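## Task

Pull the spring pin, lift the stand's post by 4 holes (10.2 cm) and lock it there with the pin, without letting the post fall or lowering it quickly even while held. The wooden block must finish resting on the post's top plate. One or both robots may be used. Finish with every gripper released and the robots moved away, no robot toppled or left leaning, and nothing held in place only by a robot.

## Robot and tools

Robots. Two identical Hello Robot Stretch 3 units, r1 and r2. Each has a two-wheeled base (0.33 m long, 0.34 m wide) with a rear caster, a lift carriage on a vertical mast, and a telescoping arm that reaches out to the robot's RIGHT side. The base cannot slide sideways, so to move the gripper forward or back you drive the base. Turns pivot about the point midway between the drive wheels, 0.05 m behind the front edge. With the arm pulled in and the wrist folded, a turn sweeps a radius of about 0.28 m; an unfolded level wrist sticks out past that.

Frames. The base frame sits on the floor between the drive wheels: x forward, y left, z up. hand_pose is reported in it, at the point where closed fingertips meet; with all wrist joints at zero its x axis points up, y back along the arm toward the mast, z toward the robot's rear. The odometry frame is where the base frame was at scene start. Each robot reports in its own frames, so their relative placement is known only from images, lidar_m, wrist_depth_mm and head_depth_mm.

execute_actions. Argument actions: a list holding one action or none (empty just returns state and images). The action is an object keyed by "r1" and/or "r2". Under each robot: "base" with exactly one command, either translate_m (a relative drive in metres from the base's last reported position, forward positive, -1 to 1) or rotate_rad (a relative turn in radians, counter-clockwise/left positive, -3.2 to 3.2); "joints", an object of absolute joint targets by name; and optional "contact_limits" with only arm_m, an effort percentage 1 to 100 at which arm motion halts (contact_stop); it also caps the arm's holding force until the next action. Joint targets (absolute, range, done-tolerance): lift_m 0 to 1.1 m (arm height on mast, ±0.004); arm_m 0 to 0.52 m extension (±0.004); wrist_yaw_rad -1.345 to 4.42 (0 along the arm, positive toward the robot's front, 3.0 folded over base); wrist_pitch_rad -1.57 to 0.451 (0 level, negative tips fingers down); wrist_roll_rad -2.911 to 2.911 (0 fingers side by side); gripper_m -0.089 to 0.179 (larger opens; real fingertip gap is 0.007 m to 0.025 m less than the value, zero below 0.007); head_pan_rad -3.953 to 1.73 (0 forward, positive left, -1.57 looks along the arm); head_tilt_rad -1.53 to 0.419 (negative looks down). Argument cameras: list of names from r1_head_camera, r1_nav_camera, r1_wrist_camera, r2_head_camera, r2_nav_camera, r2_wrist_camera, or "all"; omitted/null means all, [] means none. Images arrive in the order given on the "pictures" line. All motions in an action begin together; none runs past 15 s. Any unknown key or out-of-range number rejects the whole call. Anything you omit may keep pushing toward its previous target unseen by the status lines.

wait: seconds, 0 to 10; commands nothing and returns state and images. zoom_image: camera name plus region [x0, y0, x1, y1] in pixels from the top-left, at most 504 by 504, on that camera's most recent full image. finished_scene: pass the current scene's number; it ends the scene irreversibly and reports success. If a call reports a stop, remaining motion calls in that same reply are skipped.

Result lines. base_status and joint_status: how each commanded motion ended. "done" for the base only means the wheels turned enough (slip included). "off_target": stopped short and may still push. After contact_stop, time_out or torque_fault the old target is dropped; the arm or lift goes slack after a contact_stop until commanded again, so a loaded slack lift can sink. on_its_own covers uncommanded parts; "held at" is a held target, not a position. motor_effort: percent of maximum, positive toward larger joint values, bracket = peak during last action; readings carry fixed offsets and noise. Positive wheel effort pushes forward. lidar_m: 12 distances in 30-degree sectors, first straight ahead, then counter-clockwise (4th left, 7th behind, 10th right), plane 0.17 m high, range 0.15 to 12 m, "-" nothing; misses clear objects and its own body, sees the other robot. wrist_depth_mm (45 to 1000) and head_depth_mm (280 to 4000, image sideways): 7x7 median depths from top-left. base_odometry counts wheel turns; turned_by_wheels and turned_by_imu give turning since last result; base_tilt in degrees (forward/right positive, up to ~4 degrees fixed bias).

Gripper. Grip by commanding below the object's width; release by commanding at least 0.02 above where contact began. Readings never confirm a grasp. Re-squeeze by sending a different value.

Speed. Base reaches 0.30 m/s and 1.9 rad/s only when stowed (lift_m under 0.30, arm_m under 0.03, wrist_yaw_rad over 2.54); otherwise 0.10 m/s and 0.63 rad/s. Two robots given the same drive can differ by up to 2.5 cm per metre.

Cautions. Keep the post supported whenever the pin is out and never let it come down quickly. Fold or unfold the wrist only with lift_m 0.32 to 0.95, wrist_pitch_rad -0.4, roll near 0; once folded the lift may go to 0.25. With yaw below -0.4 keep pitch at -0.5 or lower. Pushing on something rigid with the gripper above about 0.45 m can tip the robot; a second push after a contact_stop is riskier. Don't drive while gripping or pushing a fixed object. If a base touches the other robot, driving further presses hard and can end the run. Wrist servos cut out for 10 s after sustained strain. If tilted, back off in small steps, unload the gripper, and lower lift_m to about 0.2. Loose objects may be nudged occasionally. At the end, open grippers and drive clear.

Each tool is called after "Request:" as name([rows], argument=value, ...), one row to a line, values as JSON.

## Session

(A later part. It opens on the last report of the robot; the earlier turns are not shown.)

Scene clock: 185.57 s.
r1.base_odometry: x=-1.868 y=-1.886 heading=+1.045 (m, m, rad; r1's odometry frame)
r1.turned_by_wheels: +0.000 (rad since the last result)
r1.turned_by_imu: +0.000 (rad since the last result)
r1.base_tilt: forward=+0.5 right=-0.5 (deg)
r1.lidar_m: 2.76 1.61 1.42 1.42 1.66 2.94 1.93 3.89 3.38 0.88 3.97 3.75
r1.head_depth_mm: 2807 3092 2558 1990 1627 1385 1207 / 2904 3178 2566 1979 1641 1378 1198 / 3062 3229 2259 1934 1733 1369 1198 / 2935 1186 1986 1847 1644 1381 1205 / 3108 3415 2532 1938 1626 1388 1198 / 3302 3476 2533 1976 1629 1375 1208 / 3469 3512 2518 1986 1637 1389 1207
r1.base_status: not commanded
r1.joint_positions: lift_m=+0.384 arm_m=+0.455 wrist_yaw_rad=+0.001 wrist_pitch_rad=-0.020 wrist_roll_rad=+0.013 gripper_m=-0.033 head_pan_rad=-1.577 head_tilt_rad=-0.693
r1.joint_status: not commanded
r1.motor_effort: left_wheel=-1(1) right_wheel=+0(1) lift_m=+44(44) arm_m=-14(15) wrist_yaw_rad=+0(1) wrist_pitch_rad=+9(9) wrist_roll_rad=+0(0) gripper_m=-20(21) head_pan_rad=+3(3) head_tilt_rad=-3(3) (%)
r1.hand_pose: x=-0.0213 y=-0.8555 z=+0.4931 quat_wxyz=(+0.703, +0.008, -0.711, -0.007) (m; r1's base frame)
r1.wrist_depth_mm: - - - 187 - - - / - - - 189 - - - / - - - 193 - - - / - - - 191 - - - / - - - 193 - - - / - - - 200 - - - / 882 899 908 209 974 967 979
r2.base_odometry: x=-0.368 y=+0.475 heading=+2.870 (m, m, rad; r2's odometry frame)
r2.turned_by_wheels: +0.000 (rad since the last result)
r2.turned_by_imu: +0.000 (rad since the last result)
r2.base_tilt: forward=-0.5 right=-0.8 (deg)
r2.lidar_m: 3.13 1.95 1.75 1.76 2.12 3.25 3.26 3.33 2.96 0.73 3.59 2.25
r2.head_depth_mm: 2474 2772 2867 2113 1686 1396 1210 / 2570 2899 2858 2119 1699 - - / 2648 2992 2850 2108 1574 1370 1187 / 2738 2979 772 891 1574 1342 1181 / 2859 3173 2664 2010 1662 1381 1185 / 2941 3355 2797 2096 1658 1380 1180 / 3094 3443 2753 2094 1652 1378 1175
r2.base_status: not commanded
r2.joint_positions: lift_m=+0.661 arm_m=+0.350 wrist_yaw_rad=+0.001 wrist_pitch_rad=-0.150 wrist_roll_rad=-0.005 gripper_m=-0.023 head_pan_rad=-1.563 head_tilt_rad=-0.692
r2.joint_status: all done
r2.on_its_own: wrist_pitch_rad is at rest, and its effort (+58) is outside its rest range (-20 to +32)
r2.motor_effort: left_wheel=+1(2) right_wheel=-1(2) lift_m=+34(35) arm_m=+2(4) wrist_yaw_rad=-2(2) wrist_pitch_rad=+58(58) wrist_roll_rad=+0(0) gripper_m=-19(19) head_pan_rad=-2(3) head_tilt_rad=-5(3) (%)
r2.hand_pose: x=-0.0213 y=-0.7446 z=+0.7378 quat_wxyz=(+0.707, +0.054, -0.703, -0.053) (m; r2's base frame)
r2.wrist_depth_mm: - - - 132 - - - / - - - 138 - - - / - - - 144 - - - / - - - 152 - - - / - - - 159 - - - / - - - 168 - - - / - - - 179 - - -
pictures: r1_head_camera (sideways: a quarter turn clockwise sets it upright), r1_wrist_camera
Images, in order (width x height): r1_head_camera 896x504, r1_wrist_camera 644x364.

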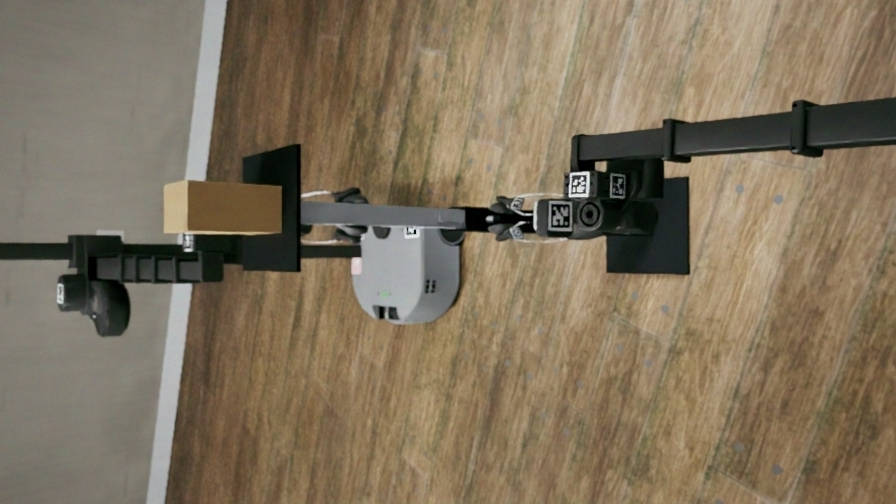

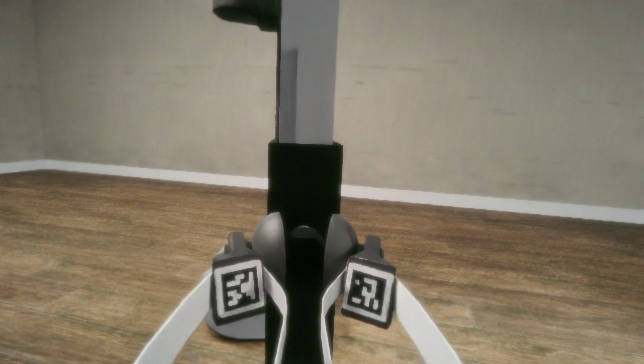

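Request:
execute_actions([
  {"r2":{"joints":{"lift_m":0.65,"wrist_pitch_rad":0.0,"head_tilt_rad":-0.9}}},
], cameras=["r1_wrist_camera","r1_head_camera","r2_head_camera"])

Request:
zoom_image(camera="r1_wrist_camera", region=[230,20,390,280])

Request:
zoom_image(camera="r1_head_camera", region=[420,170,560,260])

Scene clock: 191.17 s.
r1.base_odometry: x=-1.868 y=-1.886 heading=+1.045 (m, m, rad; r1's odometry frame)
r1.turned_by_wheels: +0.000 (rad since the last result)
r1.turned_by_imu: +0.001 (rad since the last result)
r1.base_tilt: forward=+0.4 right=-0.7 (deg)
r1.lidar_m: 2.76 1.60 1.42 1.42 1.66 2.95 1.92 3.88 3.39 0.89 3.95 3.76
r1.head_depth_mm: 2848 3063 2520 1978 1642 1394 1201 / 2947 3151 2540 1989 1630 1371 1205 / 2976 3117 1019 1940 1736 1377 1209 / 2946 1223 1036 1850 1617 1384 1208 / 3146 3421 2553 1908 1629 1382 1202 / 3355 3529 2520 1981 1636 1383 1205 / 3454 3519 2536 1951 1631 1384 1209
r1.base_status: not commanded
r1.joint_positions: lift_m=+0.384 arm_m=+0.455 wrist_yaw_rad=+0.001 wrist_pitch_rad=-0.020 wrist_roll_rad=+0.013 gripper_m=-0.033 head_pan_rad=-1.577 head_tilt_rad=-0.693
r1.joint_status: not commanded
r1.motor_effort: left_wheel=-1(1) right_wheel=+0(0) lift_m=+44(45) arm_m=-14(14) wrist_yaw_rad=+0(0) wrist_pitch_rad=+9(9) wrist_roll_rad=+1(0) gripper_m=-19(19) head_pan_rad=+3(3) head_tilt_rad=-3(3) (%)
r1.hand_pose: x=-0.0213 y=-0.8555 z=+0.4931 quat_wxyz=(+0.703, +0.008, -0.711, -0.007) (m; r1's base frame)
r1.wrist_depth_mm: - - - 185 - - - / - - - 189 - - - / - - - 193 - - - / - - - 192 - - - / - - - 193 - - - / - - - 202 - - - / 917 919 904 208 944 976 963
r2.base_odometry: x=-0.368 y=+0.475 heading=+2.870 (m, m, rad; r2's odometry frame)
r2.turned_by_wheels: +0.000 (rad since the last result)
r2.turned_by_imu: +0.001 (rad since the last result)
r2.base_tilt: forward=-0.5 right=-0.8 (deg)
r2.lidar_m: 3.14 1.95 1.75 1.76 2.11 3.24 3.27 3.35 2.97 0.73 3.60 2.25
r2.head_depth_mm: 2606 2640 2083 1712 1454 1277 1145 / 2678 2624 2063 1717 1484 - - / 2792 2422 2125 1608 1449 1264 1127 / 1617 736 1198 1638 1410 1261 1126 / 2939 2510 2000 1691 1437 1256 1118 / 3042 2566 2030 1692 1443 1257 1111 / 3111 2564 2028 1679 1434 1248 1111
r2.base_status: not commanded
r2.joint_positions: lift_m=+0.651 arm_m=+0.350 wrist_yaw_rad=+0.001 wrist_pitch_rad=-0.141 wrist_roll_rad=-0.005 gripper_m=-0.023 head_pan_rad=-1.563 head_tilt_rad=-0.888
r2.joint_status: wrist_pitch_rad off_target (ended at -0.141, target +0.000); the others done
r2.on_its_own: wrist_pitch_rad is held at -0.167, not at your +0.000, by its stall guard, which is not easing now
r2.motor_effort: left_wheel=+1(1) right_wheel=-2(2) lift_m=+13(24) arm_m=-1(1) wrist_yaw_rad=-2(1) wrist_pitch_rad=-10(9) wrist_roll_rad=+0(0) gripper_m=-19(19) head_pan_rad=-4(3) head_tilt_rad=-4(21) (%)
r2.hand_pose: x=-0.0213 y=-0.7453 z=+0.7293 quat_wxyz=(+0.708, +0.051, -0.703, -0.050) (m; r2's base frame)
r2.wrist_depth_mm: - - - 133 - - - / - - - 138 - - - / - - - 145 - - - / - - - 153 - - - / - - - 158 - - - / - - - 167 - - - / - - - 177 - - -
pictures: r1_head_camera (sideways: a quarter turn clockwise sets it upright), r1_wrist_camera, r2_head_camera (sideways: a quarter turn clockwise sets it upright)
Images, in order (width x height): r1_head_camera 896x504, r1_wrist_camera 644x364, r2_head_camera 896x504.

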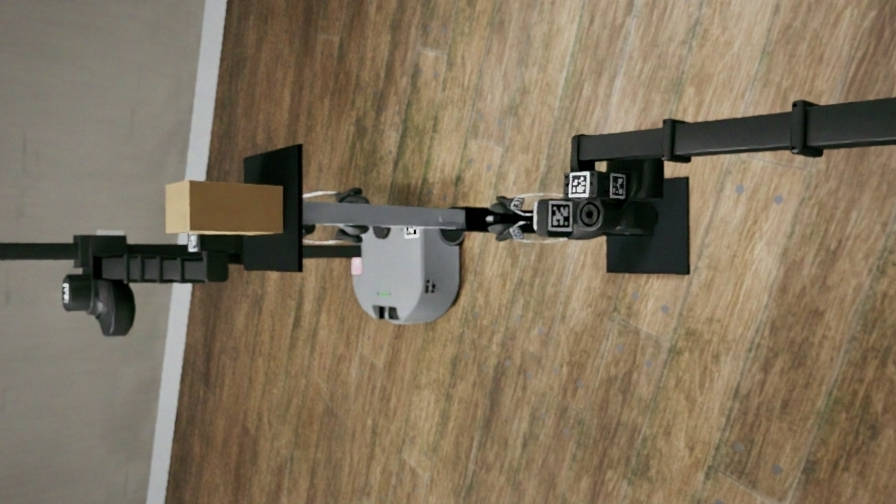

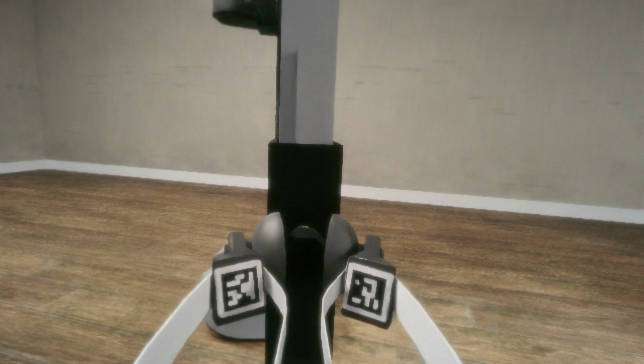

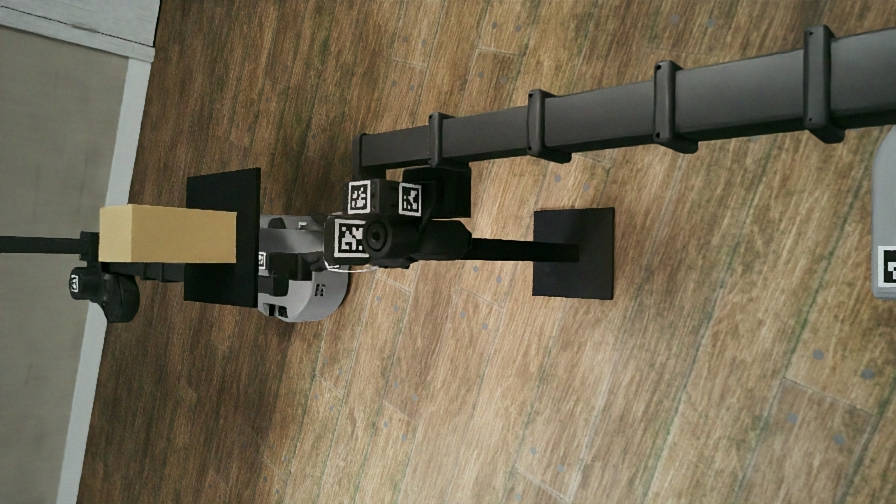

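Region (230, 20, 390, 280) of r1_wrist_camera's 644x364 image, scaled by 1.938; it fills the left 310 columns of this view, and the rest is white.

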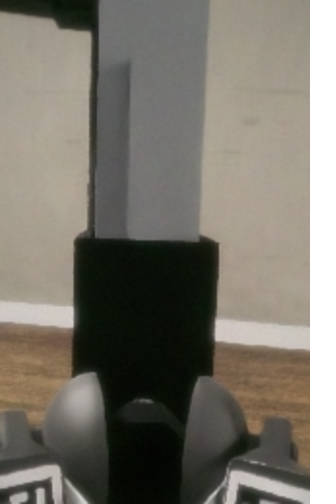

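Region (420, 170, 560, 260) of r1_head_camera's 896x504 image, scaled by 3.600, with more detail than that image has; it fills the top 324 rows of this view, and the rest is white.

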